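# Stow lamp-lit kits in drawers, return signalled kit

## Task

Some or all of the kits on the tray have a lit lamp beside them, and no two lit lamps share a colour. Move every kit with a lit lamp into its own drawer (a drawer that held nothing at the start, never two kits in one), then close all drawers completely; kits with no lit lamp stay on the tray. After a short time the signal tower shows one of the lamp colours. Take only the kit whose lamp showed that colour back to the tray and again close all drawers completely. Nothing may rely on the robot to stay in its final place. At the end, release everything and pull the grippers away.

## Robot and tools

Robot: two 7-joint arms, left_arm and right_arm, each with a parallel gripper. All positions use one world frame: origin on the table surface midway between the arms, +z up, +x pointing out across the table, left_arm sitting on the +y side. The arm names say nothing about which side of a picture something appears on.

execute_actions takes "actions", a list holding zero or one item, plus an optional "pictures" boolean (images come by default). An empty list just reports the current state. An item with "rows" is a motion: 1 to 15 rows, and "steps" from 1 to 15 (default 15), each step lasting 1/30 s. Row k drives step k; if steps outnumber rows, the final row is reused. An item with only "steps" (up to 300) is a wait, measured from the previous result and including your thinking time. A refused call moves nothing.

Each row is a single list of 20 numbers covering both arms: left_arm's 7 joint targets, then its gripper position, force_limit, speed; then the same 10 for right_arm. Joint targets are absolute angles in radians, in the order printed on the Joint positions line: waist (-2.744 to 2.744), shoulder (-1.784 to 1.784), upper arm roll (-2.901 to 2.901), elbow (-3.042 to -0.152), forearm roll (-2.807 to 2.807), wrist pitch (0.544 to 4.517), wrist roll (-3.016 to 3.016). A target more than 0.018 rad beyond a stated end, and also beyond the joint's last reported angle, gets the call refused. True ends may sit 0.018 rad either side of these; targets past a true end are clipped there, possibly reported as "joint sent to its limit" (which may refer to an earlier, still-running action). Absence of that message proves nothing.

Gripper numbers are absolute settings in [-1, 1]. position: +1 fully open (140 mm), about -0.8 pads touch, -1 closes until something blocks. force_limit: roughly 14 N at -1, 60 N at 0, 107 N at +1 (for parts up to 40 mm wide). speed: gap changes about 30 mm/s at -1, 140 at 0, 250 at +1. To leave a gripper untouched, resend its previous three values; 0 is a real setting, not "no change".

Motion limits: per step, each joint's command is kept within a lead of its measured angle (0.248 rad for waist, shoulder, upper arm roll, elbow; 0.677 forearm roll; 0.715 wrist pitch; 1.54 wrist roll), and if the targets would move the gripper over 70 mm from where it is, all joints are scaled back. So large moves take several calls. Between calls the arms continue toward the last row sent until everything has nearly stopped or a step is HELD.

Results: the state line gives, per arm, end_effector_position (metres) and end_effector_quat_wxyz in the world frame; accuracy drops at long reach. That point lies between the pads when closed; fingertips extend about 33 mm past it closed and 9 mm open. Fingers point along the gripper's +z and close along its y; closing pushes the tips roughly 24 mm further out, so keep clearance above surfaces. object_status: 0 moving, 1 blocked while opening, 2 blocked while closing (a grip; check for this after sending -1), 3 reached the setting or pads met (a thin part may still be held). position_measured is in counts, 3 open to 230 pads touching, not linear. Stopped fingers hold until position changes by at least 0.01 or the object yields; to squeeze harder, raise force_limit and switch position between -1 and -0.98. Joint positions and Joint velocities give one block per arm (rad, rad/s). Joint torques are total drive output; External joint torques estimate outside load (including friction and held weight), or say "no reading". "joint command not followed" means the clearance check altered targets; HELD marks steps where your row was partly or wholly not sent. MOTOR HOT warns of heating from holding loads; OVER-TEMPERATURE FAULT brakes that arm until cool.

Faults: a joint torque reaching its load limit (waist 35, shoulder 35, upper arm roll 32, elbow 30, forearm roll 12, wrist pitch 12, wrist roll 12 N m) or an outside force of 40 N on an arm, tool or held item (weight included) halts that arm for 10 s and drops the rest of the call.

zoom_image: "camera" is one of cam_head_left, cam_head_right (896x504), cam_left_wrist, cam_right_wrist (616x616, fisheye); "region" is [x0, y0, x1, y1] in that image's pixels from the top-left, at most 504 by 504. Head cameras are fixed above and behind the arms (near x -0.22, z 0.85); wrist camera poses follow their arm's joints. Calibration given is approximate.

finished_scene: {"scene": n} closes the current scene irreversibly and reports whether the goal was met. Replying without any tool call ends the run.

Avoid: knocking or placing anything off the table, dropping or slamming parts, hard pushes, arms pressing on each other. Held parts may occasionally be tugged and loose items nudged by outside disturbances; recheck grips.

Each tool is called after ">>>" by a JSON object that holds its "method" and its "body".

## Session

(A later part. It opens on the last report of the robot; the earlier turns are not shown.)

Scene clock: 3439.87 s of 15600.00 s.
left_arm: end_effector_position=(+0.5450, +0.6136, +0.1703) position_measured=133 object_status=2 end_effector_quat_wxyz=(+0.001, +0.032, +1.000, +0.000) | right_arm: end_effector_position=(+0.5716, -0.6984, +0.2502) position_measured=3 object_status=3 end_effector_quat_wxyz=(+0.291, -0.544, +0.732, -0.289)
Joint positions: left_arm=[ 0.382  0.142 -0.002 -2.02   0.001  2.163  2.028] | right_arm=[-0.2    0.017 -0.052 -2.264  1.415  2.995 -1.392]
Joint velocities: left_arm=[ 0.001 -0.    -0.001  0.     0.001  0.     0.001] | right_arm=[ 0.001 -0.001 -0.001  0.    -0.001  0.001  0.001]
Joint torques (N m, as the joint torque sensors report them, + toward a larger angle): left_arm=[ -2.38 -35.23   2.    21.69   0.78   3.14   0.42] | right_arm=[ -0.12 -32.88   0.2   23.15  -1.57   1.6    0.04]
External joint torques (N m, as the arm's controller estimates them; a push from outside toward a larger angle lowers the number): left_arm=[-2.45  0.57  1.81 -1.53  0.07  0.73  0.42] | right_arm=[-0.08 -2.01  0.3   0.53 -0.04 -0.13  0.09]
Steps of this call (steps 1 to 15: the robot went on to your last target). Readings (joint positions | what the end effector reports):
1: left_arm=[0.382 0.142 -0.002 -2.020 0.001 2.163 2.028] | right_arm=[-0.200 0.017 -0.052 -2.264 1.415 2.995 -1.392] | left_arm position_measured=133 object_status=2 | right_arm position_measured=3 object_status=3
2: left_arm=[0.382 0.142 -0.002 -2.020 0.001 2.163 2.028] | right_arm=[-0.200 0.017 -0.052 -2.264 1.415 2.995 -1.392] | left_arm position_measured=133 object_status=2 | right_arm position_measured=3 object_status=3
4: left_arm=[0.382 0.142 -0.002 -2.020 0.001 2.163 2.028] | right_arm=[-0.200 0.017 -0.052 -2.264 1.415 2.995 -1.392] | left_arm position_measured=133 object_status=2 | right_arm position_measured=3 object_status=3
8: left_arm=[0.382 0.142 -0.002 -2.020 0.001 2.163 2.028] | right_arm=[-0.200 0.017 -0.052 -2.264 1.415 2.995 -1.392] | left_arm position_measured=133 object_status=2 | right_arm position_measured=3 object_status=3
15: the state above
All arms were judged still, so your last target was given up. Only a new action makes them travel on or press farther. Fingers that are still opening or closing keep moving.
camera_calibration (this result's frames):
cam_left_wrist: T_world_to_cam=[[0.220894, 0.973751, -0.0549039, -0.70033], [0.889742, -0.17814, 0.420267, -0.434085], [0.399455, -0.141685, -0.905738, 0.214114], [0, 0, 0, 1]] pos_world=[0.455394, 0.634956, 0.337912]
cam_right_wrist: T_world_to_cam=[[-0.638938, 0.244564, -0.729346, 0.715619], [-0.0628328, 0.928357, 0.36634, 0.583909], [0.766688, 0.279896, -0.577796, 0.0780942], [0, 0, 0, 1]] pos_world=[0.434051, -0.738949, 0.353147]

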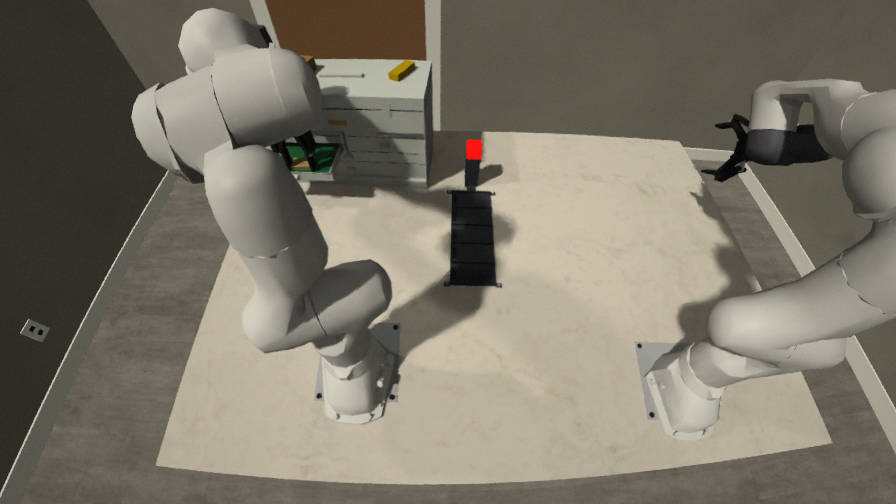

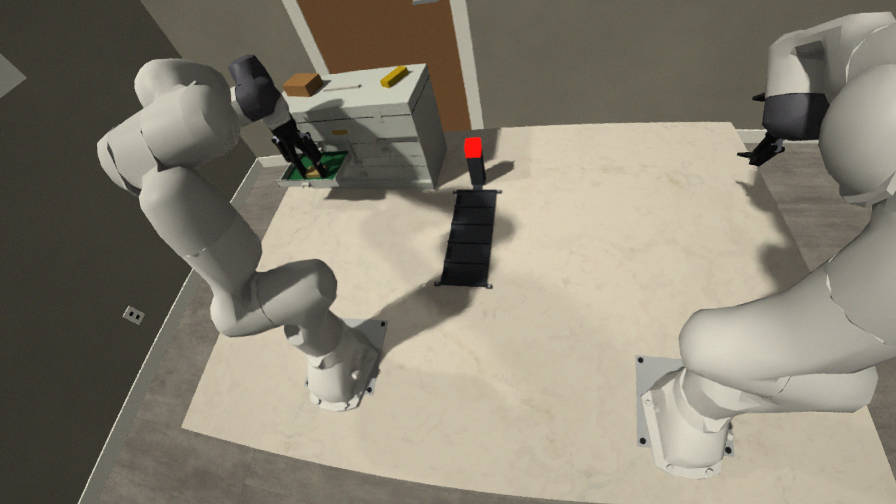

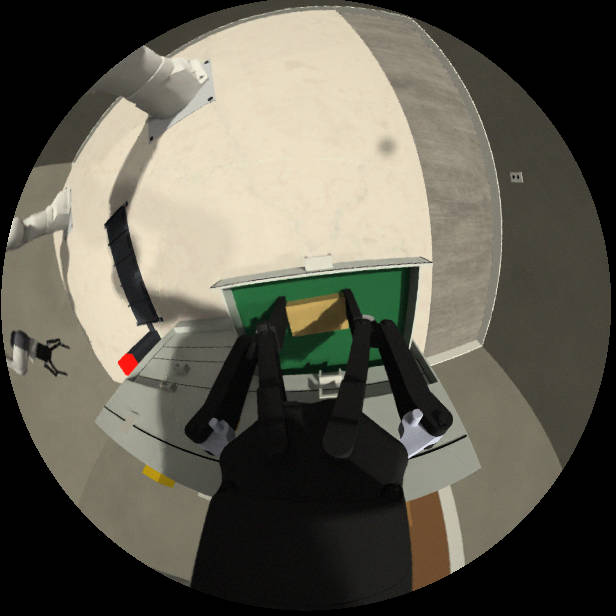

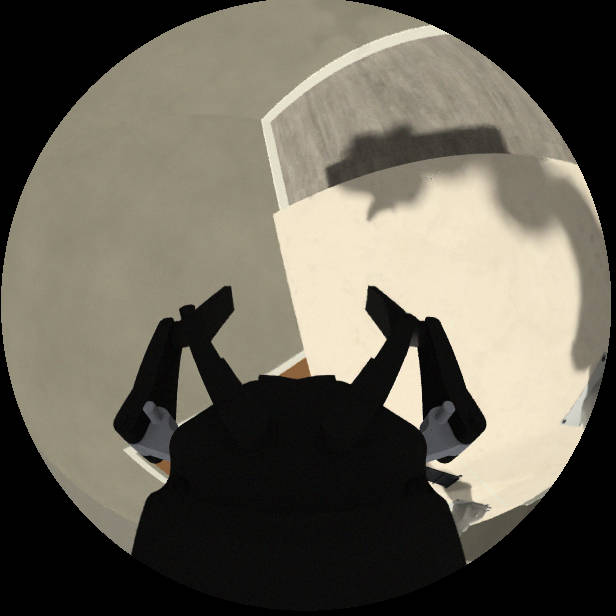

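Gripped (tips near floor). Lift and carry.

>>> {"method": "execute_actions", "body": {"actions": [{"rows": [[0.38,0.138,0,-2.013,0,2.145,2.035,-1,0,-0.3,-0.2,0.017,-0.05,-2.264,1.415,2.995,-1.392,1,0,0],[0.38,0.133,0,-2.005,0,2.13,2.035,-1,0,-0.3,-0.2,0.017,-0.05,-2.264,1.415,2.995,-1.392,1,0,0],[0.38,0.128,0,-1.997,0,2.115,2.035,-1,0,-0.3,-0.2,0.017,-0.05,-2.264,1.415,2.995,-1.392,1,0,0],[0.38,0.122,0,-1.987,0,2.1,2.035,-1,0,-0.3,-0.2,0.017,-0.05,-2.264,1.415,2.995,-1.392,1,0,0],[0.38,0.116,0,-1.978,0,2.083,2.035,-1,0,-0.3,-0.2,0.017,-0.05,-2.264,1.415,2.995,-1.392,1,0,0],[0.38,0.11,0,-1.968,0,2.065,2.035,-1,0,-0.3,-0.2,0.017,-0.05,-2.264,1.415,2.995,-1.392,1,0,0],[0.38,0.103,0,-1.955,0,2.045,2.035,-1,0,-0.3,-0.2,0.017,-0.05,-2.264,1.415,2.995,-1.392,1,0,0],[0.38,0.096,0,-1.941,0,2.025,2.035,-1,0,-0.3,-0.2,0.017,-0.05,-2.264,1.415,2.995,-1.392,1,0,0],[0.38,0.088,0,-1.928,0,2.005,2.035,-1,0,-0.3,-0.2,0.017,-0.05,-2.264,1.415,2.995,-1.392,1,0,0],[0.38,0.081,0,-1.914,0,1.995,2.035,-1,0,-0.3,-0.2,0.017,-0.05,-2.264,1.415,2.995,-1.392,1,0,0]], "steps": 15}], "pictures": false}}

>>> {"method": "execute_actions", "body": {"actions": [{"rows": [[0.38,0.02,0,-1.98,0,2.0,2.035,-1,0,-0.3,-0.2,0.017,-0.05,-2.264,1.415,2.995,-1.392,1,0,0],[0.38,-0.035,0,-2.045,0,2.01,2.035,-1,0,-0.3,-0.2,0.017,-0.05,-2.264,1.415,2.995,-1.392,1,0,0],[0.38,-0.035,0,-2.045,0,2.01,2.035,-1,0,-0.3,-0.2,0.017,-0.05,-2.264,1.415,2.995,-1.392,1,0,0],[0.38,-0.09,0,-2.11,0,2.015,2.035,-1,0,-0.3,-0.2,0.017,-0.05,-2.264,1.415,2.995,-1.392,1,0,0],[0.38,-0.15,0,-2.17,0,2.02,2.035,-1,0,-0.3,-0.2,0.017,-0.05,-2.264,1.415,2.995,-1.392,1,0,0],[0.38,-0.15,0,-2.17,0,2.02,2.035,-1,0,-0.3,-0.2,0.017,-0.05,-2.264,1.415,2.995,-1.392,1,0,0],[0.38,-0.205,0,-2.23,0,2.025,2.035,-1,0,-0.3,-0.2,0.017,-0.05,-2.264,1.415,2.995,-1.392,1,0,0],[0.38,-0.26,0,-2.29,0,2.03,2.035,-1,0,-0.3,-0.2,0.017,-0.05,-2.264,1.415,2.995,-1.392,1,0,0],[0.38,-0.26,0,-2.29,0,2.03,2.035,-1,0,-0.3,-0.2,0.017,-0.05,-2.264,1.415,2.995,-1.392,1,0,0],[0.38,-0.32,0,-2.35,0,2.032,2.035,-1,0,-0.3,-0.2,0.017,-0.05,-2.264,1.415,2.995,-1.392,1,0,0],[0.38,-0.374,0,-2.406,0,2.033,2.035,-1,0,-0.3,-0.2,0.017,-0.05,-2.264,1.415,2.995,-1.392,1,0,0]], "steps": 15}], "pictures": false}}

>>> {"method": "execute_actions", "body": {"actions": [{"rows": [[0.31,-0.374,0,-2.406,0,2.033,1.9,-1,0,-0.3,-0.2,0.017,-0.05,-2.264,1.415,2.995,-1.392,1,0,0],[0.24,-0.374,0,-2.406,0,2.033,1.8,-1,0,-0.3,-0.2,0.017,-0.05,-2.264,1.415,2.995,-1.392,1,0,0],[0.17,-0.374,0,-2.406,0,2.033,1.7,-1,0,-0.3,-0.2,0.017,-0.05,-2.264,1.415,2.995,-1.392,1,0,0],[0.1,-0.374,0,-2.406,0,2.033,1.6,-1,0,-0.3,-0.2,0.017,-0.05,-2.264,1.415,2.995,-1.392,1,0,0],[0.03,-0.374,0,-2.406,0,2.033,1.5,-1,0,-0.3,-0.2,0.017,-0.05,-2.264,1.415,2.995,-1.392,1,0,0],[-0.04,-0.374,0,-2.406,0,2.033,1.4,-1,0,-0.3,-0.2,0.017,-0.05,-2.264,1.415,2.995,-1.392,1,0,0],[-0.11,-0.374,0,-2.406,0,2.033,1.3,-1,0,-0.3,-0.2,0.017,-0.05,-2.264,1.415,2.995,-1.392,1,0,0],[-0.18,-0.374,0,-2.406,0,2.033,1.2,-1,0,-0.3,-0.2,0.017,-0.05,-2.264,1.415,2.995,-1.392,1,0,0],[-0.25,-0.374,0,-2.406,0,2.033,1.1,-1,0,-0.3,-0.2,0.017,-0.05,-2.264,1.415,2.995,-1.392,1,0,0],[-0.32,-0.374,0,-2.406,0,2.033,1.035,-1,0,-0.3,-0.2,0.017,-0.05,-2.264,1.415,2.995,-1.392,1,0,0],[-0.39,-0.374,0,-2.406,0,2.033,1.035,-1,0,-0.3,-0.2,0.017,-0.05,-2.264,1.415,2.995,-1.392,1,0,0],[-0.46,-0.374,0,-2.406,0,2.033,1.035,-1,0,-0.3,-0.2,0.017,-0.05,-2.264,1.415,2.995,-1.392,1,0,0],[-0.53,-0.374,0,-2.406,0,2.033,1.035,-1,0,-0.3,-0.2,0.017,-0.05,-2.264,1.415,2.995,-1.392,1,0,0],[-0.606,-0.374,0,-2.406,0,2.033,1.035,-1,0,-0.3,-0.2,0.017,-0.05,-2.264,1.415,2.995,-1.392,1,0,0]], "steps": 15}], "pictures": false}}

>>> {"method": "execute_actions", "body": {"actions": [{"rows": [[-0.606,-0.3,0,-2.38,0,2.1,1.035,-1,0,-0.3,-0.2,0.017,-0.05,-2.264,1.415,2.995,-1.392,1,0,0],[-0.606,-0.3,0,-2.38,0,2.1,1.035,-1,0,-0.3,-0.2,0.017,-0.05,-2.264,1.415,2.995,-1.392,1,0,0],[-0.606,-0.225,0,-2.354,0,2.15,1.035,-1,0,-0.3,-0.2,0.017,-0.05,-2.264,1.415,2.995,-1.392,1,0,0],[-0.606,-0.225,0,-2.354,0,2.15,1.035,-1,0,-0.3,-0.2,0.017,-0.05,-2.264,1.415,2.995,-1.392,1,0,0],[-0.606,-0.15,0,-2.328,0,2.2,1.035,-1,0,-0.3,-0.2,0.017,-0.05,-2.264,1.415,2.995,-1.392,1,0,0],[-0.606,-0.15,0,-2.328,0,2.2,1.035,-1,0,-0.3,-0.2,0.017,-0.05,-2.264,1.415,2.995,-1.392,1,0,0],[-0.606,-0.075,0,-2.302,0,2.25,1.035,-1,0,-0.3,-0.2,0.017,-0.05,-2.264,1.415,2.995,-1.392,1,0,0],[-0.606,-0.075,0,-2.302,0,2.25,1.035,-1,0,-0.3,-0.2,0.017,-0.05,-2.264,1.415,2.995,-1.392,1,0,0],[-0.606,0,0,-2.276,0,2.3,1.035,-1,0,-0.3,-0.2,0.017,-0.05,-2.264,1.415,2.995,-1.392,1,0,0],[-0.606,0,0,-2.276,0,2.3,1.035,-1,0,-0.3,-0.2,0.017,-0.05,-2.264,1.415,2.995,-1.392,1,0,0],[-0.606,0.072,0,-2.251,0,2.327,1.035,-1,0,-0.3,-0.2,0.017,-0.05,-2.264,1.415,2.995,-1.392,1,0,0]], "steps": 15}], "pictures": false}}

>>> {"method": "execute_actions", "body": {"actions": [{"steps": 30}]}}

Scene clock: 3509.37 s of 15600.00 s.
left_arm: end_effector_position=(+0.5534, +0.6171, +0.2431) position_measured=133 object_status=2 end_effector_quat_wxyz=(+0.014, +0.032, +0.999, +0.006) | right_arm: end_effector_position=(+0.5716, -0.6984, +0.2502) position_measured=3 object_status=3 end_effector_quat_wxyz=(+0.291, -0.544, +0.732, -0.289)
Joint positions: left_arm=[ 0.382  0.079 -0.002 -1.915  0.001  2.024  2.028] | right_arm=[-0.2    0.017 -0.052 -2.264  1.415  2.995 -1.392]
Joint velocities: left_arm=[-0.001 -0.017 -0.     0.034  0.001 -0.143 -0.001] | right_arm=[ 0.     0.001  0.001 -0.    -0.001  0.001  0.   ]
Joint torques (N m, as the joint torque sensors report them, + toward a larger angle): left_arm=[ -1.85 -31.76   1.73  22.     0.92   1.73   0.3 ] | right_arm=[  0.36 -32.58   0.22  23.17  -1.54   1.63   0.09]
External joint torques (N m, as the arm's controller estimates them; a push from outside toward a larger angle lowers the number): left_arm=[-1.83 -1.27  1.69  0.44  0.19 -0.42  0.3 ] | right_arm=[ 0.22 -1.7   0.15  0.52  0.   -0.08  0.14]
Steps of this call (steps 1 to 90: nothing new was sent; then 66.00 s passed at rest; steps 91 to 105: all 15 steps of this action). Readings (joint positions | what the end effector reports):
91: left_arm=[0.382 0.142 -0.002 -2.019 0.001 2.161 2.028] | right_arm=[-0.200 0.017 -0.052 -2.264 1.415 2.995 -1.392] | left_arm position_measured=133 object_status=2 | right_arm position_measured=3 object_status=3
92: left_arm=[0.382 0.142 -0.002 -2.016 0.001 2.156 2.028] | right_arm=[-0.200 0.017 -0.052 -2.264 1.415 2.995 -1.392] | left_arm position_measured=133 object_status=2 | right_arm position_measured=3 object_status=3
94: left_arm=[0.382 0.138 -0.002 -2.007 0.001 2.140 2.028] | right_arm=[-0.200 0.017 -0.052 -2.264 1.415 2.995 -1.392] | left_arm position_measured=133 object_status=2 | right_arm position_measured=3 object_status=3
98: left_arm=[0.382 0.117 -0.002 -1.971 0.001 2.092 2.028] | right_arm=[-0.200 0.017 -0.052 -2.264 1.415 2.995 -1.392] | left_arm position_measured=133 object_status=2 | right_arm position_measured=3 object_status=3
105: the state above

Scene clock: 3509.87 s of 15600.00 s.
left_arm: end_effector_position=(+0.4109, +0.5578, +0.2439) position_measured=133 object_status=2 end_effector_quat_wxyz=(-0.001, +0.032, +1.000, +0.000) | right_arm: end_effector_position=(+0.5716, -0.6984, +0.2502) position_measured=3 object_status=3 end_effector_quat_wxyz=(+0.291, -0.544, +0.732, -0.289)
Joint positions: left_arm=[ 0.382 -0.36  -0.002 -2.387  0.001  2.026  2.028] | right_arm=[-0.2    0.017 -0.052 -2.264  1.415  2.995 -1.392]
Joint velocities: left_arm=[ 0.    -0.205  0.001 -0.228  0.     0.004  0.001] | right_arm=[-0.001 -0.001  0.001 -0.    -0.     0.001 -0.   ]
Joint torques (N m, as the joint torque sensors report them, + toward a larger angle): left_arm=[ -1.9  -16.69   1.67  23.63   0.82   3.58   0.41] | right_arm=[  0.18 -33.18   0.04  23.28  -1.56   1.64   0.06]
External joint torques (N m, as the arm's controller estimates them; a push from outside toward a larger angle lowers the number): left_arm=[-1.8  -1.26  2.1  -0.49  0.01  1.01  0.41] | right_arm=[ 0.11 -2.24  0.03  0.61 -0.03 -0.08  0.1 ]
Steps of this call (steps 1 to 15: all 15 steps of this action). Readings (joint positions | what the end effector reports):
1: left_arm=[0.382 0.067 -0.002 -1.932 0.001 2.023 2.028] | right_arm=[-0.200 0.017 -0.052 -2.264 1.415 2.995 -1.392] | left_arm position_measured=133 object_status=2 | right_arm position_measured=3 object_status=3
2: left_arm=[0.382 0.041 -0.002 -1.967 0.001 2.022 2.028] | right_arm=[-0.200 0.017 -0.052 -2.264 1.415 2.995 -1.392] | left_arm position_measured=133 object_status=2 | right_arm position_measured=3 object_status=3
4: left_arm=[0.382 -0.013 -0.002 -2.030 0.001 2.019 2.028] | right_arm=[-0.200 0.017 -0.052 -2.264 1.415 2.995 -1.392] | left_arm position_measured=133 object_status=2 | right_arm position_measured=3 object_status=3
8: left_arm=[0.382 -0.164 -0.002 -2.190 0.001 2.022 2.028] | right_arm=[-0.200 0.017 -0.052 -2.264 1.415 2.995 -1.392] | left_arm position_measured=133 object_status=2 | right_arm position_measured=3 object_status=3
15: the state above

Scene clock: 3510.37 s of 15600.00 s.
left_arm: end_effector_position=(+0.4212, +0.2679, +0.2404) position_measured=133 object_status=2 end_effector_quat_wxyz=(-0.003, +0.116, +0.993, +0.001) | right_arm: end_effector_position=(+0.5716, -0.6984, +0.2502) position_measured=3 object_status=3 end_effector_quat_wxyz=(+0.291, -0.544, +0.732, -0.289)
Joint positions: left_arm=[-0.306 -0.369  0.002 -2.403  0.001  2.028  1.512] | right_arm=[-0.2    0.017 -0.052 -2.264  1.415  2.995 -1.392]
Joint velocities: left_arm=[-1.434  0.    -0.079  0.    -0.     0.002 -0.965] | right_arm=[ 0.001 -0.001  0.001 -0.001  0.    -0.001 -0.001]
Joint torques (N m, as the joint torque sensors report them, + toward a larger angle): left_arm=[  3.69 -20.69   3.64  22.61   0.72   3.04  -0.56] | right_arm=[  0.1  -32.7    0.16  23.27  -1.54   1.63   0.03]
External joint torques (N m, as the arm's controller estimates them; a push from outside toward a larger angle lowers the number): left_arm=[-2.03 -1.04  0.08 -0.67  0.    0.9  -0.57] | right_arm=[ 0.03 -1.76  0.16  0.58  0.   -0.09  0.07]
Steps of this call (steps 1 to 15: all 15 steps of this action). Readings (joint positions | what the end effector reports):
1: left_arm=[0.368 -0.365 0.004 -2.394 0.001 2.026 2.017] | right_arm=[-0.200 0.017 -0.052 -2.264 1.415 2.995 -1.392] | left_arm position_measured=133 object_status=2 | right_arm position_measured=3 object_status=3
2: left_arm=[0.337 -0.368 0.010 -2.398 0.001 2.026 1.996] | right_arm=[-0.200 0.017 -0.052 -2.264 1.415 2.995 -1.392] | left_arm position_measured=133 object_status=2 | right_arm position_measured=3 object_status=3
4: left_arm=[0.248 -0.369 0.012 -2.402 0.001 2.027 1.940] | right_arm=[-0.200 0.017 -0.052 -2.264 1.415 2.995 -1.392] | left_arm position_measured=133 object_status=2 | right_arm position_measured=3 object_status=3
8: left_arm=[0.049 -0.369 0.006 -2.403 0.001 2.027 1.797] | right_arm=[-0.200 0.017 -0.052 -2.264 1.415 2.995 -1.392] | left_arm position_measured=133 object_status=2 | right_arm position_measured=3 object_status=3
15: the state above

Scene clock: 3510.87 s of 15600.00 s.
left_arm: end_effector_position=(+0.4313, +0.1066, +0.1151) position_measured=133 object_status=2 end_effector_quat_wxyz=(-0.024, +0.086, +0.996, +0.014) | right_arm: end_effector_position=(+0.5716, -0.6984, +0.2502) position_measured=3 object_status=3 end_effector_quat_wxyz=(+0.291, -0.544, +0.732, -0.289)
Joint positions: left_arm=[-0.604  0.066 -0.004 -2.265  0.001  2.275  1.149] | right_arm=[-0.2    0.017 -0.052 -2.264  1.415  2.995 -1.392]
Joint velocities: left_arm=[-0.002  0.238  0.019  0.044  0.001  0.257 -0.354] | right_arm=[-0.    -0.    -0.    -0.    -0.    -0.001  0.001]
Joint torques (N m, as the joint torque sensors report them, + toward a larger angle): left_arm=[ -1.79 -39.35   1.89  26.96   0.5    3.83  -0.26] | right_arm=[ -0.46 -32.7   -0.28  22.67  -1.5    1.6    0.05]
External joint torques (N m, as the arm's controller estimates them; a push from outside toward a larger angle lowers the number): left_arm=[-1.74  1.3   1.98  0.86 -0.11  0.93 -0.28] | right_arm=[-0.44 -1.7  -0.19 -0.07  0.04 -0.13  0.09]
Steps of this call (steps 1 to 15: all 15 steps of this action). Readings (joint positions | what the end effector reports):
1: left_arm=[-0.356 -0.362 0.001 -2.399 0.001 2.034 1.482] | right_arm=[-0.200 0.017 -0.052 -2.264 1.415 2.995 -1.392] | left_arm position_measured=133 object_status=2 | right_arm position_measured=3 object_status=3
2: left_arm=[-0.404 -0.350 0.001 -2.394 0.001 2.041 1.454] | right_arm=[-0.200 0.017 -0.052 -2.264 1.415 2.995 -1.392] | left_arm position_measured=133 object_status=2 | right_arm position_measured=3 object_status=3
4: left_arm=[-0.491 -0.304 -0.000 -2.375 0.001 2.067 1.393] | right_arm=[-0.200 0.017 -0.052 -2.264 1.415 2.995 -1.392] | left_arm position_measured=133 object_status=2 | right_arm position_measured=3 object_status=3
8: left_arm=[-0.588 -0.146 -0.006 -2.322 0.001 2.153 1.272] | right_arm=[-0.200 0.017 -0.052 -2.264 1.415 2.995 -1.392] | left_arm position_measured=133 object_status=2 | right_arm position_measured=3 object_status=3
15: the state above

Scene clock: 3511.87 s of 15600.00 s.
left_arm: end_effector_position=(+0.4478, +0.0963, +0.1194) position_measured=133 object_status=2 end_effector_quat_wxyz=(-0.002, +0.034, +0.999, +0.002) | right_arm: end_effector_position=(+0.5716, -0.6984, +0.2502) position_measured=3 object_status=3 end_effector_quat_wxyz=(+0.291, -0.544, +0.732, -0.289)
Joint positions: left_arm=[-0.604  0.074 -0.003 -2.253  0.001  2.322  1.046] | right_arm=[-0.2    0.017 -0.052 -2.264  1.415  2.995 -1.392]
Joint velocities: left_arm=[-0.     0.001 -0.001 -0.     0.    -0.    -0.012] | right_arm=[-0.001 -0.001  0.     0.     0.    -0.001  0.001]
Joint torques (N m, as the joint torque sensors report them, + toward a larger angle): left_arm=[ -2.19 -33.38   2.06  23.     0.44   3.37  -0.27] | right_arm=[  0.04 -32.4   -0.14  23.06  -1.56   1.61   0.1 ]
External joint torques (N m, as the arm's controller estimates them; a push from outside toward a larger angle lowers the number): left_arm=[-2.17 -1.37  2.02  1.23 -0.14  0.96 -0.27] | right_arm=[ 0.04 -1.4  -0.08  0.33 -0.02 -0.12  0.14]
Steps of this call (steps 1 to 30: the robot went on to your last target). Readings (joint positions | what the end effector reports):
1: left_arm=[-0.604 0.071 -0.003 -2.264 0.001 2.283 1.138] | right_arm=[-0.200 0.017 -0.052 -2.264 1.415 2.995 -1.392] | left_arm position_measured=133 object_status=2 | right_arm position_measured=3 object_status=3
2: left_arm=[-0.604 0.074 -0.003 -2.262 0.001 2.289 1.128] | right_arm=[-0.200 0.017 -0.052 -2.264 1.415 2.995 -1.392] | left_arm position_measured=133 object_status=2 | right_arm position_measured=3 object_status=3
4: left_arm=[-0.604 0.074 -0.003 -2.258 0.001 2.300 1.111] | right_arm=[-0.200 0.017 -0.052 -2.264 1.415 2.995 -1.392] | left_arm position_measured=133 object_status=2 | right_arm position_measured=3 object_status=3
8: left_arm=[-0.604 0.074 -0.003 -2.254 0.001 2.312 1.086] | right_arm=[-0.200 0.017 -0.052 -2.264 1.415 2.995 -1.392] | left_arm position_measured=133 object_status=2 | right_arm position_measured=3 object_status=3
30: the state above
camera_calibration (this result's frames):
cam_left_wrist: T_world_to_cam=[[0.225196, 0.97286, -0.0531984, -0.179955], [0.891226, -0.183621, 0.414727, -0.417875], [0.393703, -0.140807, -0.908389, 0.136307], [0, 0, 0, 1]] pos_world=[0.359282, 0.117534, 0.28755]
cam_right_wrist: T_world_to_cam=[[-0.63894, 0.244559, -0.729346, 0.715616], [-0.0628398, 0.928357, 0.36634, 0.583909], [0.766685, 0.279902, -0.577796, 0.0780966], [0, 0, 0, 1]] pos_world=[0.434053, -0.738946, 0.353147]

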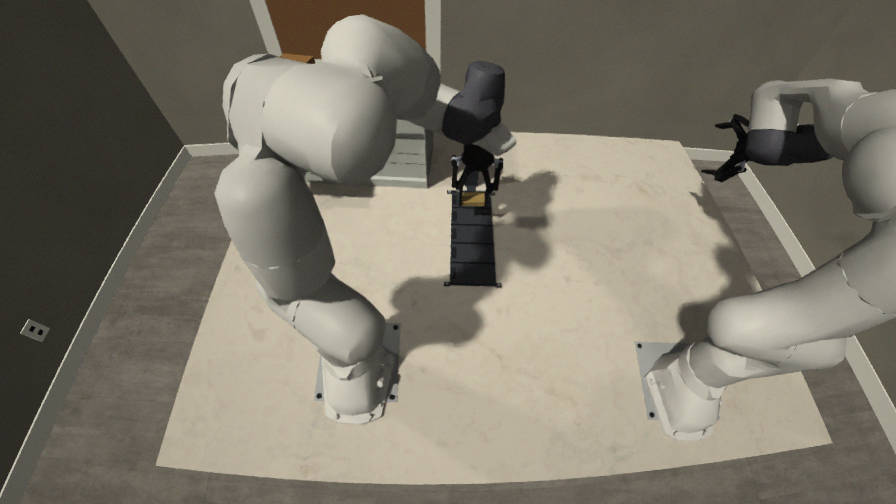

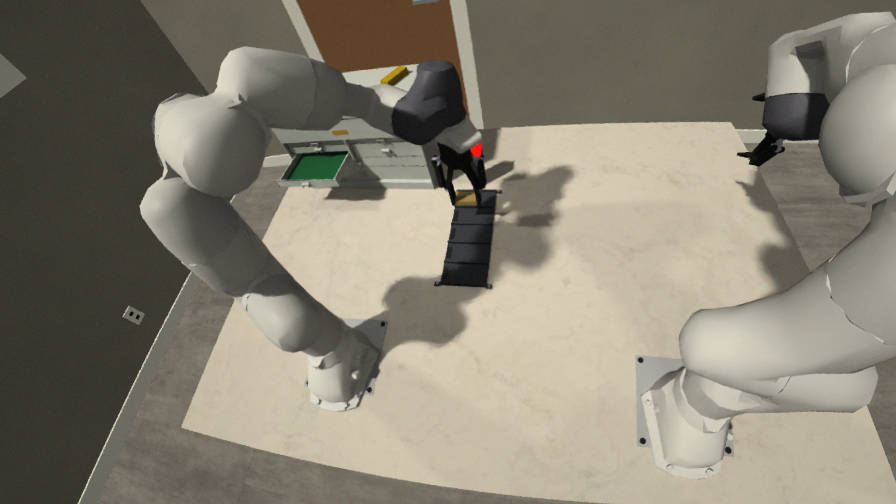

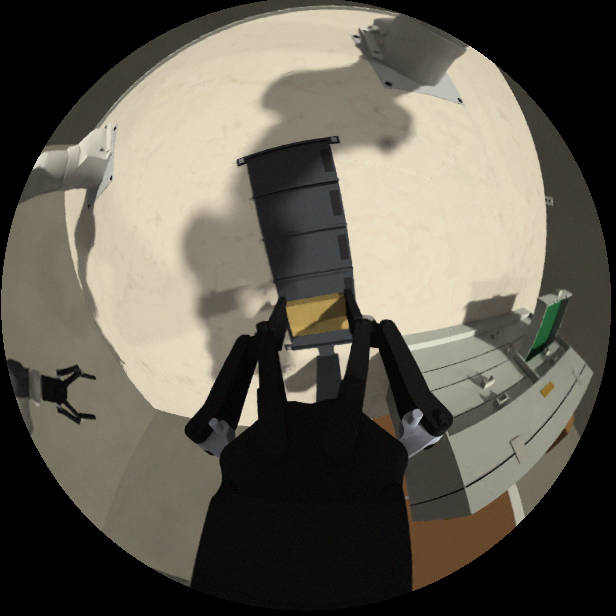

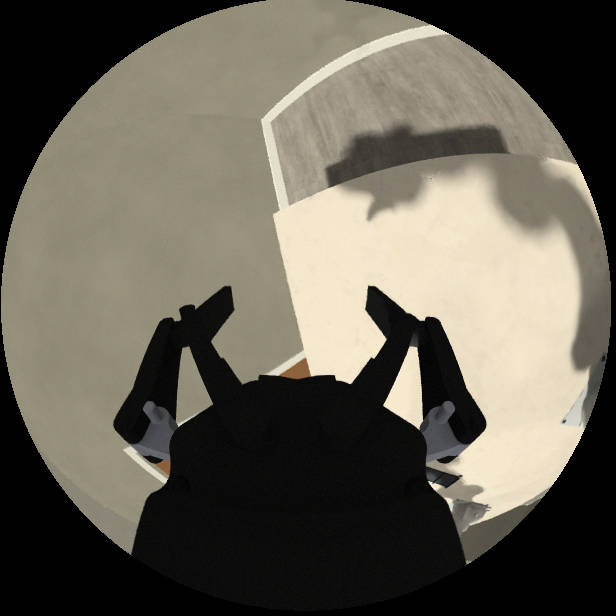

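Descend to the red slot.

>>> {"method": "execute_actions", "body": {"actions": [{"rows": [[-0.606,0.085,0,-2.255,0,2.36,1.035,-1,0,-0.3,-0.2,0.017,-0.05,-2.264,1.415,2.995,-1.392,1,0,0],[-0.606,0.098,0,-2.259,0,2.385,1.035,-1,0,-0.3,-0.2,0.017,-0.05,-2.264,1.415,2.995,-1.392,1,0,0],[-0.606,0.111,0,-2.263,0,2.405,1.035,-1,0,-0.3,-0.2,0.017,-0.05,-2.264,1.415,2.995,-1.392,1,0,0],[-0.606,0.124,0,-2.267,0,2.425,1.035,-1,0,-0.3,-0.2,0.017,-0.05,-2.264,1.415,2.995,-1.392,1,0,0],[-0.606,0.137,0,-2.27,0,2.44,1.035,-1,0,-0.3,-0.2,0.017,-0.05,-2.264,1.415,2.995,-1.392,1,0,0],[-0.606,0.15,0,-2.273,0,2.455,1.035,-1,0,-0.3,-0.2,0.017,-0.05,-2.264,1.415,2.995,-1.392,1,0,0],[-0.606,0.163,0,-2.276,0,2.47,1.035,-1,0,-0.3,-0.2,0.017,-0.05,-2.264,1.415,2.995,-1.392,1,0,0],[-0.606,0.176,0,-2.279,0,2.485,1.035,-1,0,-0.3,-0.2,0.017,-0.05,-2.264,1.415,2.995,-1.392,1,0,0],[-0.606,0.189,0,-2.282,0,2.5,1.035,-1,0,-0.3,-0.2,0.017,-0.05,-2.264,1.415,2.995,-1.392,1,0,0],[-0.606,0.2,0,-2.284,0,2.51,1.035,-1,0,-0.3,-0.2,0.017,-0.05,-2.264,1.415,2.995,-1.392,1,0,0],[-0.606,0.21,0,-2.286,0,2.515,1.035,-1,0,-0.3,-0.2,0.017,-0.05,-2.264,1.415,2.995,-1.392,1,0,0],[-0.606,0.22,0,-2.288,0,2.515,1.035,-1,0,-0.3,-0.2,0.017,-0.05,-2.264,1.415,2.995,-1.392,1,0,0]], "steps": 15}], "pictures": false}}

>>> {"method": "execute_actions", "body": {"actions": [{"steps": 25}]}}

Scene clock: 3534.97 s of 15600.00 s.
left_arm: end_effector_position=(+0.4441, +0.0987, +0.0426) position_measured=133 object_status=2 end_effector_quat_wxyz=(-0.010, +0.032, +0.999, +0.006) | right_arm: end_effector_position=(+0.5716, -0.6984, +0.2502) position_measured=3 object_status=3 end_effector_quat_wxyz=(+0.291, -0.544, +0.732, -0.289)
Joint positions: left_arm=[-0.604  0.218 -0.002 -2.29   0.001  2.484  1.042] | right_arm=[-0.2    0.017 -0.052 -2.264  1.415  2.995 -1.392]
Joint velocities: left_arm=[-0.     0.098  0.001 -0.033 -0.     0.138 -0.   ] | right_arm=[-0.     0.001 -0.    -0.001  0.    -0.     0.   ]
Joint torques (N m, as the joint torque sensors report them, + toward a larger angle): left_arm=[ -2.26 -38.48   1.96  21.51   0.36   3.87  -0.26] | right_arm=[ -0.29 -32.59  -0.14  23.52  -1.58   1.62  -0.01]
External joint torques (N m, as the arm's controller estimates them; a push from outside toward a larger angle lowers the number): left_arm=[-2.23  0.65  1.8  -0.82 -0.14  1.05 -0.26] | right_arm=[-0.34 -1.71 -0.13  0.85 -0.04 -0.09  0.03]
Steps of this call (steps 1 to 15: the robot went on to your last target; steps 16 to 90: nothing new was sent; then 19.60 s passed at rest; steps 91 to 105: all 15 steps of this action). Readings (joint positions | what the end effector reports):
91: left_arm=[-0.604 0.075 -0.002 -2.254 0.001 2.327 1.042] | right_arm=[-0.200 0.017 -0.052 -2.264 1.415 2.995 -1.392] | left_arm position_measured=133 object_status=2 | right_arm position_measured=3 object_status=3
92: left_arm=[-0.604 0.080 -0.002 -2.254 0.001 2.337 1.042] | right_arm=[-0.200 0.017 -0.052 -2.264 1.415 2.995 -1.392] | left_arm position_measured=133 object_status=2 | right_arm position_measured=3 object_status=3
94: left_arm=[-0.604 0.096 -0.002 -2.257 0.001 2.362 1.042] | right_arm=[-0.200 0.017 -0.052 -2.264 1.415 2.995 -1.392] | left_arm position_measured=133 object_status=2 | right_arm position_measured=3 object_status=3
98: left_arm=[-0.604 0.147 -0.002 -2.270 0.001 2.416 1.042] | right_arm=[-0.200 0.017 -0.052 -2.264 1.415 2.995 -1.392] | left_arm position_measured=133 object_status=2 | right_arm position_measured=3 object_status=3
105: the state above

Scene clock: 3535.80 s of 15600.00 s.
left_arm: end_effector_position=(+0.4499, +0.0948, +0.0429) position_measured=133 object_status=2 end_effector_quat_wxyz=(-0.001, +0.032, +0.999, +0.001) | right_arm: end_effector_position=(+0.5716, -0.6984, +0.2502) position_measured=3 object_status=3 end_effector_quat_wxyz=(+0.291, -0.544, +0.732, -0.289)
Joint positions: left_arm=[-0.604  0.221 -0.002 -2.29   0.001  2.51   1.042] | right_arm=[-0.2    0.017 -0.052 -2.264  1.415  2.995 -1.392]
Joint velocities: left_arm=[ 0.     0.001  0.     0.001 -0.     0.001  0.   ] | right_arm=[ 0.001 -0.001 -0.     0.001 -0.    -0.     0.   ]
Joint torques (N m, as the joint torque sensors report them, + toward a larger angle): left_arm=[ -1.57 -35.76   1.87  19.89   0.36   3.35  -0.26] | right_arm=[  0.1  -32.94  -0.15  23.17  -1.49   1.59   0.03]
External joint torques (N m, as the arm's controller estimates them; a push from outside toward a larger angle lowers the number): left_arm=[-1.62 -1.09  1.64  0.31 -0.11  0.93 -0.26] | right_arm=[-0.02 -1.81 -0.21  0.35  0.06 -0.13  0.07]
Steps of this call (steps 1 to 25: the robot went on to your last target). Readings (joint positions | what the end effector reports):
1: left_arm=[-0.604 0.220 -0.002 -2.290 0.001 2.488 1.042] | right_arm=[-0.200 0.017 -0.052 -2.264 1.415 2.995 -1.392] | left_arm position_measured=133 object_status=2 | right_arm position_measured=3 object_status=3
2: left_arm=[-0.604 0.221 -0.002 -2.290 0.001 2.492 1.042] | right_arm=[-0.200 0.017 -0.052 -2.264 1.415 2.995 -1.392] | left_arm position_measured=133 object_status=2 | right_arm position_measured=3 object_status=3
4: left_arm=[-0.604 0.221 -0.002 -2.290 0.001 2.498 1.042] | right_arm=[-0.200 0.017 -0.052 -2.264 1.415 2.995 -1.392] | left_arm position_measured=133 object_status=2 | right_arm position_measured=3 object_status=3
8: left_arm=[-0.604 0.221 -0.002 -2.290 0.001 2.504 1.042] | right_arm=[-0.200 0.017 -0.052 -2.264 1.415 2.995 -1.392] | left_arm position_measured=133 object_status=2 | right_arm position_measured=3 object_status=3
25: the state above
camera_calibration (this result's frames):
cam_left_wrist: T_world_to_cam=[[0.221341, 0.97364, -0.0550704, -0.181314], [0.890733, -0.178859, 0.417857, -0.388608], [0.396992, -0.141542, -0.906842, 0.0643154], [0, 0, 0, 1]] pos_world=[0.360746, 0.116132, 0.210721]
cam_right_wrist: T_world_to_cam=[[-0.63894, 0.244559, -0.729346, 0.715616], [-0.0628404, 0.928357, 0.36634, 0.583909], [0.766685, 0.279902, -0.577796, 0.0780968], [0, 0, 0, 1]] pos_world=[0.434053, -0.738945, 0.353147]

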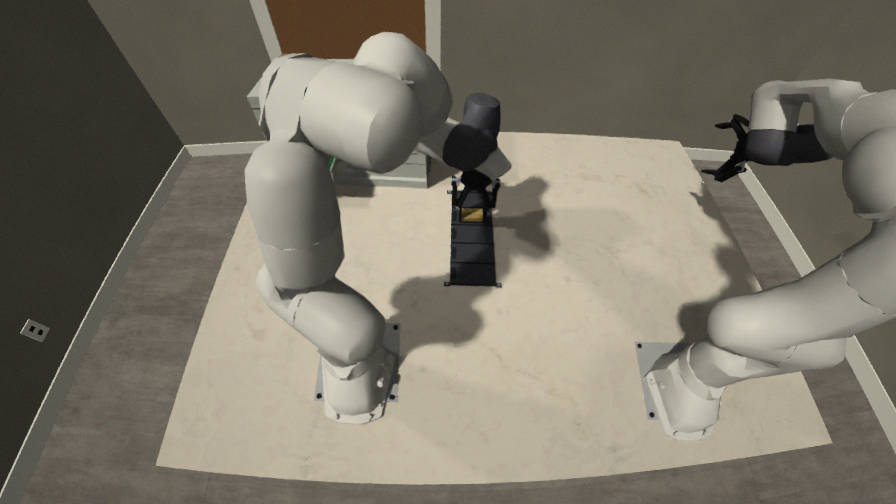

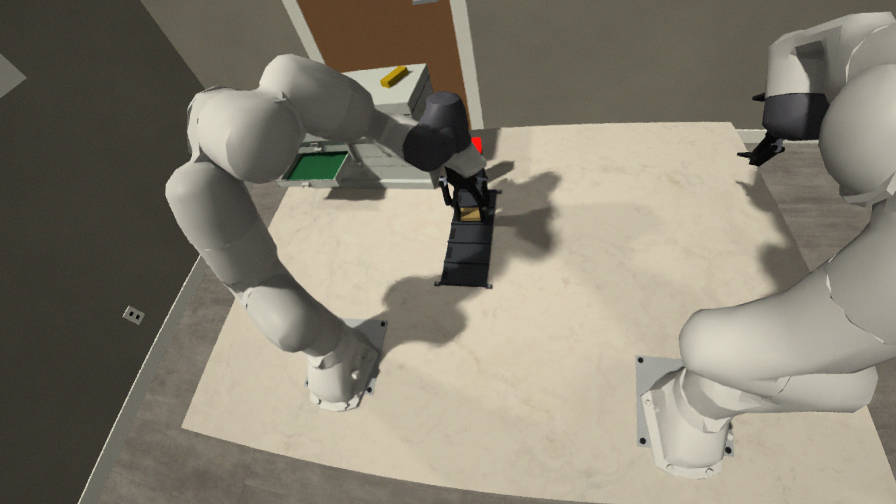

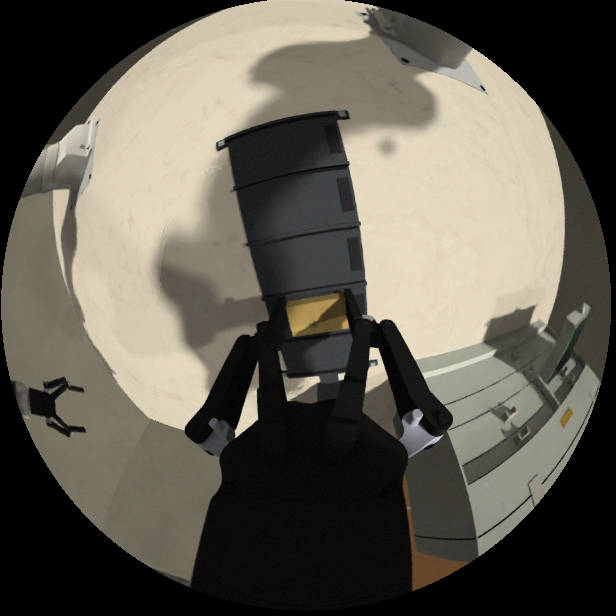

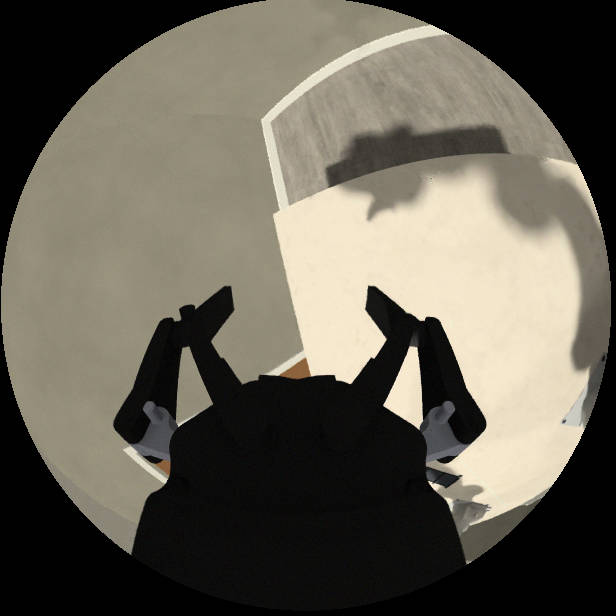

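>>> {"method": "execute_actions", "body": {"actions": [{"rows": [[-0.604,0.228,0,-2.284,0,2.525,1.035,-1,0,-0.3,-0.2,0.017,-0.05,-2.264,1.415,2.995,-1.392,1,0,0],[-0.604,0.234,0,-2.28,0,2.53,1.035,-1,0,-0.3,-0.2,0.017,-0.05,-2.264,1.415,2.995,-1.392,1,0,0],[-0.604,0.24,0,-2.277,0,2.533,1.035,-1,0,-0.3,-0.2,0.017,-0.05,-2.264,1.415,2.995,-1.392,1,0,0],[-0.604,0.246,0,-2.277,0,2.533,1.035,-1,0,-0.3,-0.2,0.017,-0.05,-2.264,1.415,2.995,-1.392,1,0,0],[-0.604,0.251,0,-2.277,0,2.533,1.035,-1,0,-0.3,-0.2,0.017,-0.05,-2.264,1.415,2.995,-1.392,1,0,0]], "steps": 15}], "pictures": false}}

>>> {"method": "execute_actions", "body": {"actions": [{"steps": 15}], "pictures": false}}

Scene clock: 3544.63 s of 15600.00 s.
left_arm: end_effector_position=(+0.4528, +0.0928, +0.0345) position_measured=133 object_status=2 end_effector_quat_wxyz=(-0.001, +0.032, +0.999, +0.001) | right_arm: end_effector_position=(+0.5716, -0.6984, +0.2502) position_measured=3 object_status=3 end_effector_quat_wxyz=(+0.291, -0.544, +0.732, -0.289)
Joint positions: left_arm=[-0.604  0.247 -0.002 -2.279  0.001  2.524  1.042] | right_arm=[-0.2    0.017 -0.052 -2.264  1.415  2.995 -1.392]
Joint velocities: left_arm=[-0.     0.001 -0.    -0.001  0.    -0.    -0.   ] | right_arm=[ 0.001 -0.001 -0.    -0.001  0.    -0.001  0.001]
Joint torques (N m, as the joint torque sensors report them, + toward a larger angle): left_arm=[ -0.24 -33.35   1.61  20.18   0.39   3.83  -0.24] | right_arm=[  0.03 -32.47   0.11  23.    -1.47   1.66   0.04]
External joint torques (N m, as the arm's controller estimates them; a push from outside toward a larger angle lowers the number): left_arm=[-0.2   2.01  1.44  0.81 -0.07  1.41 -0.24] | right_arm=[ 0.03 -1.51  0.16  0.33  0.06 -0.07  0.08]
Steps of this call (steps 1 to 15: the robot went on to your last target; steps 16 to 90: nothing new was sent; then 5.33 s passed at rest; steps 91 to 105: all 15 steps of this action). Readings (joint positions | what the end effector reports):
91: left_arm=[-0.604 0.222 -0.002 -2.289 0.001 2.511 1.042] | right_arm=[-0.200 0.017 -0.052 -2.264 1.415 2.995 -1.392] | left_arm position_measured=133 object_status=2 | right_arm position_measured=3 object_status=3
92: left_arm=[-0.604 0.225 -0.002 -2.287 0.001 2.514 1.042] | right_arm=[-0.200 0.017 -0.052 -2.264 1.415 2.995 -1.392] | left_arm position_measured=133 object_status=2 | right_arm position_measured=3 object_status=3
94: left_arm=[-0.604 0.233 -0.002 -2.282 0.001 2.519 1.042] | right_arm=[-0.200 0.017 -0.052 -2.264 1.415 2.995 -1.392] | left_arm position_measured=133 object_status=2 | right_arm position_measured=3 object_status=3
98: left_arm=[-0.604 0.247 -0.002 -2.279 0.001 2.524 1.042] | right_arm=[-0.200 0.017 -0.052 -2.264 1.415 2.995 -1.392] | left_arm position_measured=133 object_status=2 | right_arm position_measured=3 object_status=3
105: the state above

Scene clock: 3545.13 s of 15600.00 s.
left_arm: end_effector_position=(+0.4528, +0.0928, +0.0345) position_measured=133 object_status=2 end_effector_quat_wxyz=(-0.001, +0.032, +0.999, +0.001) | right_arm: end_effector_position=(+0.5716, -0.6984, +0.2502) position_measured=3 object_status=3 end_effector_quat_wxyz=(+0.291, -0.544, +0.732, -0.289)
Joint positions: left_arm=[-0.604  0.247 -0.002 -2.279  0.001  2.524  1.042] | right_arm=[-0.2    0.017 -0.052 -2.264  1.415  2.995 -1.392]
Joint velocities: left_arm=[ 0.    -0.     0.     0.001 -0.001  0.     0.001] | right_arm=[-0.001  0.001 -0.002  0.    -0.001  0.001  0.   ]
Joint torques (N m, as the joint torque sensors report them, + toward a larger angle): left_arm=[ -0.55 -33.01   1.83  20.46   0.43   3.83  -0.22] | right_arm=[  0.07 -32.76   0.05  23.05  -1.51   1.64   0.05]
External joint torques (N m, as the arm's controller estimates them; a push from outside toward a larger angle lowers the number): left_arm=[-0.57  2.41  1.6   1.02 -0.03  1.39 -0.22] | right_arm=[ 0.12 -1.92  0.16  0.41  0.02 -0.1   0.09]
Steps of this call (steps 1 to 15: the robot went on to your last target). Readings (joint positions | what the end effector reports):
1: left_arm=[-0.604 0.247 -0.002 -2.279 0.001 2.524 1.042] | right_arm=[-0.200 0.017 -0.052 -2.264 1.415 2.995 -1.392] | left_arm position_measured=133 object_status=2 | right_arm position_measured=3 object_status=3
2: left_arm=[-0.604 0.247 -0.002 -2.279 0.001 2.524 1.042] | right_arm=[-0.200 0.017 -0.052 -2.264 1.415 2.995 -1.392] | left_arm position_measured=133 object_status=2 | right_arm position_measured=3 object_status=3
4: left_arm=[-0.604 0.247 -0.002 -2.279 0.001 2.524 1.042] | right_arm=[-0.200 0.017 -0.052 -2.264 1.415 2.995 -1.392] | left_arm position_measured=133 object_status=2 | right_arm position_measured=3 object_status=3
8: left_arm=[-0.604 0.247 -0.002 -2.279 0.001 2.524 1.042] | right_arm=[-0.200 0.017 -0.052 -2.264 1.415 2.995 -1.392] | left_arm position_measured=133 object_status=2 | right_arm position_measured=3 object_status=3
15: the state above
All arms were judged still, so your last target was given up. Only a new action makes them travel on or press farther. Fingers that are still opening or closing keep moving.


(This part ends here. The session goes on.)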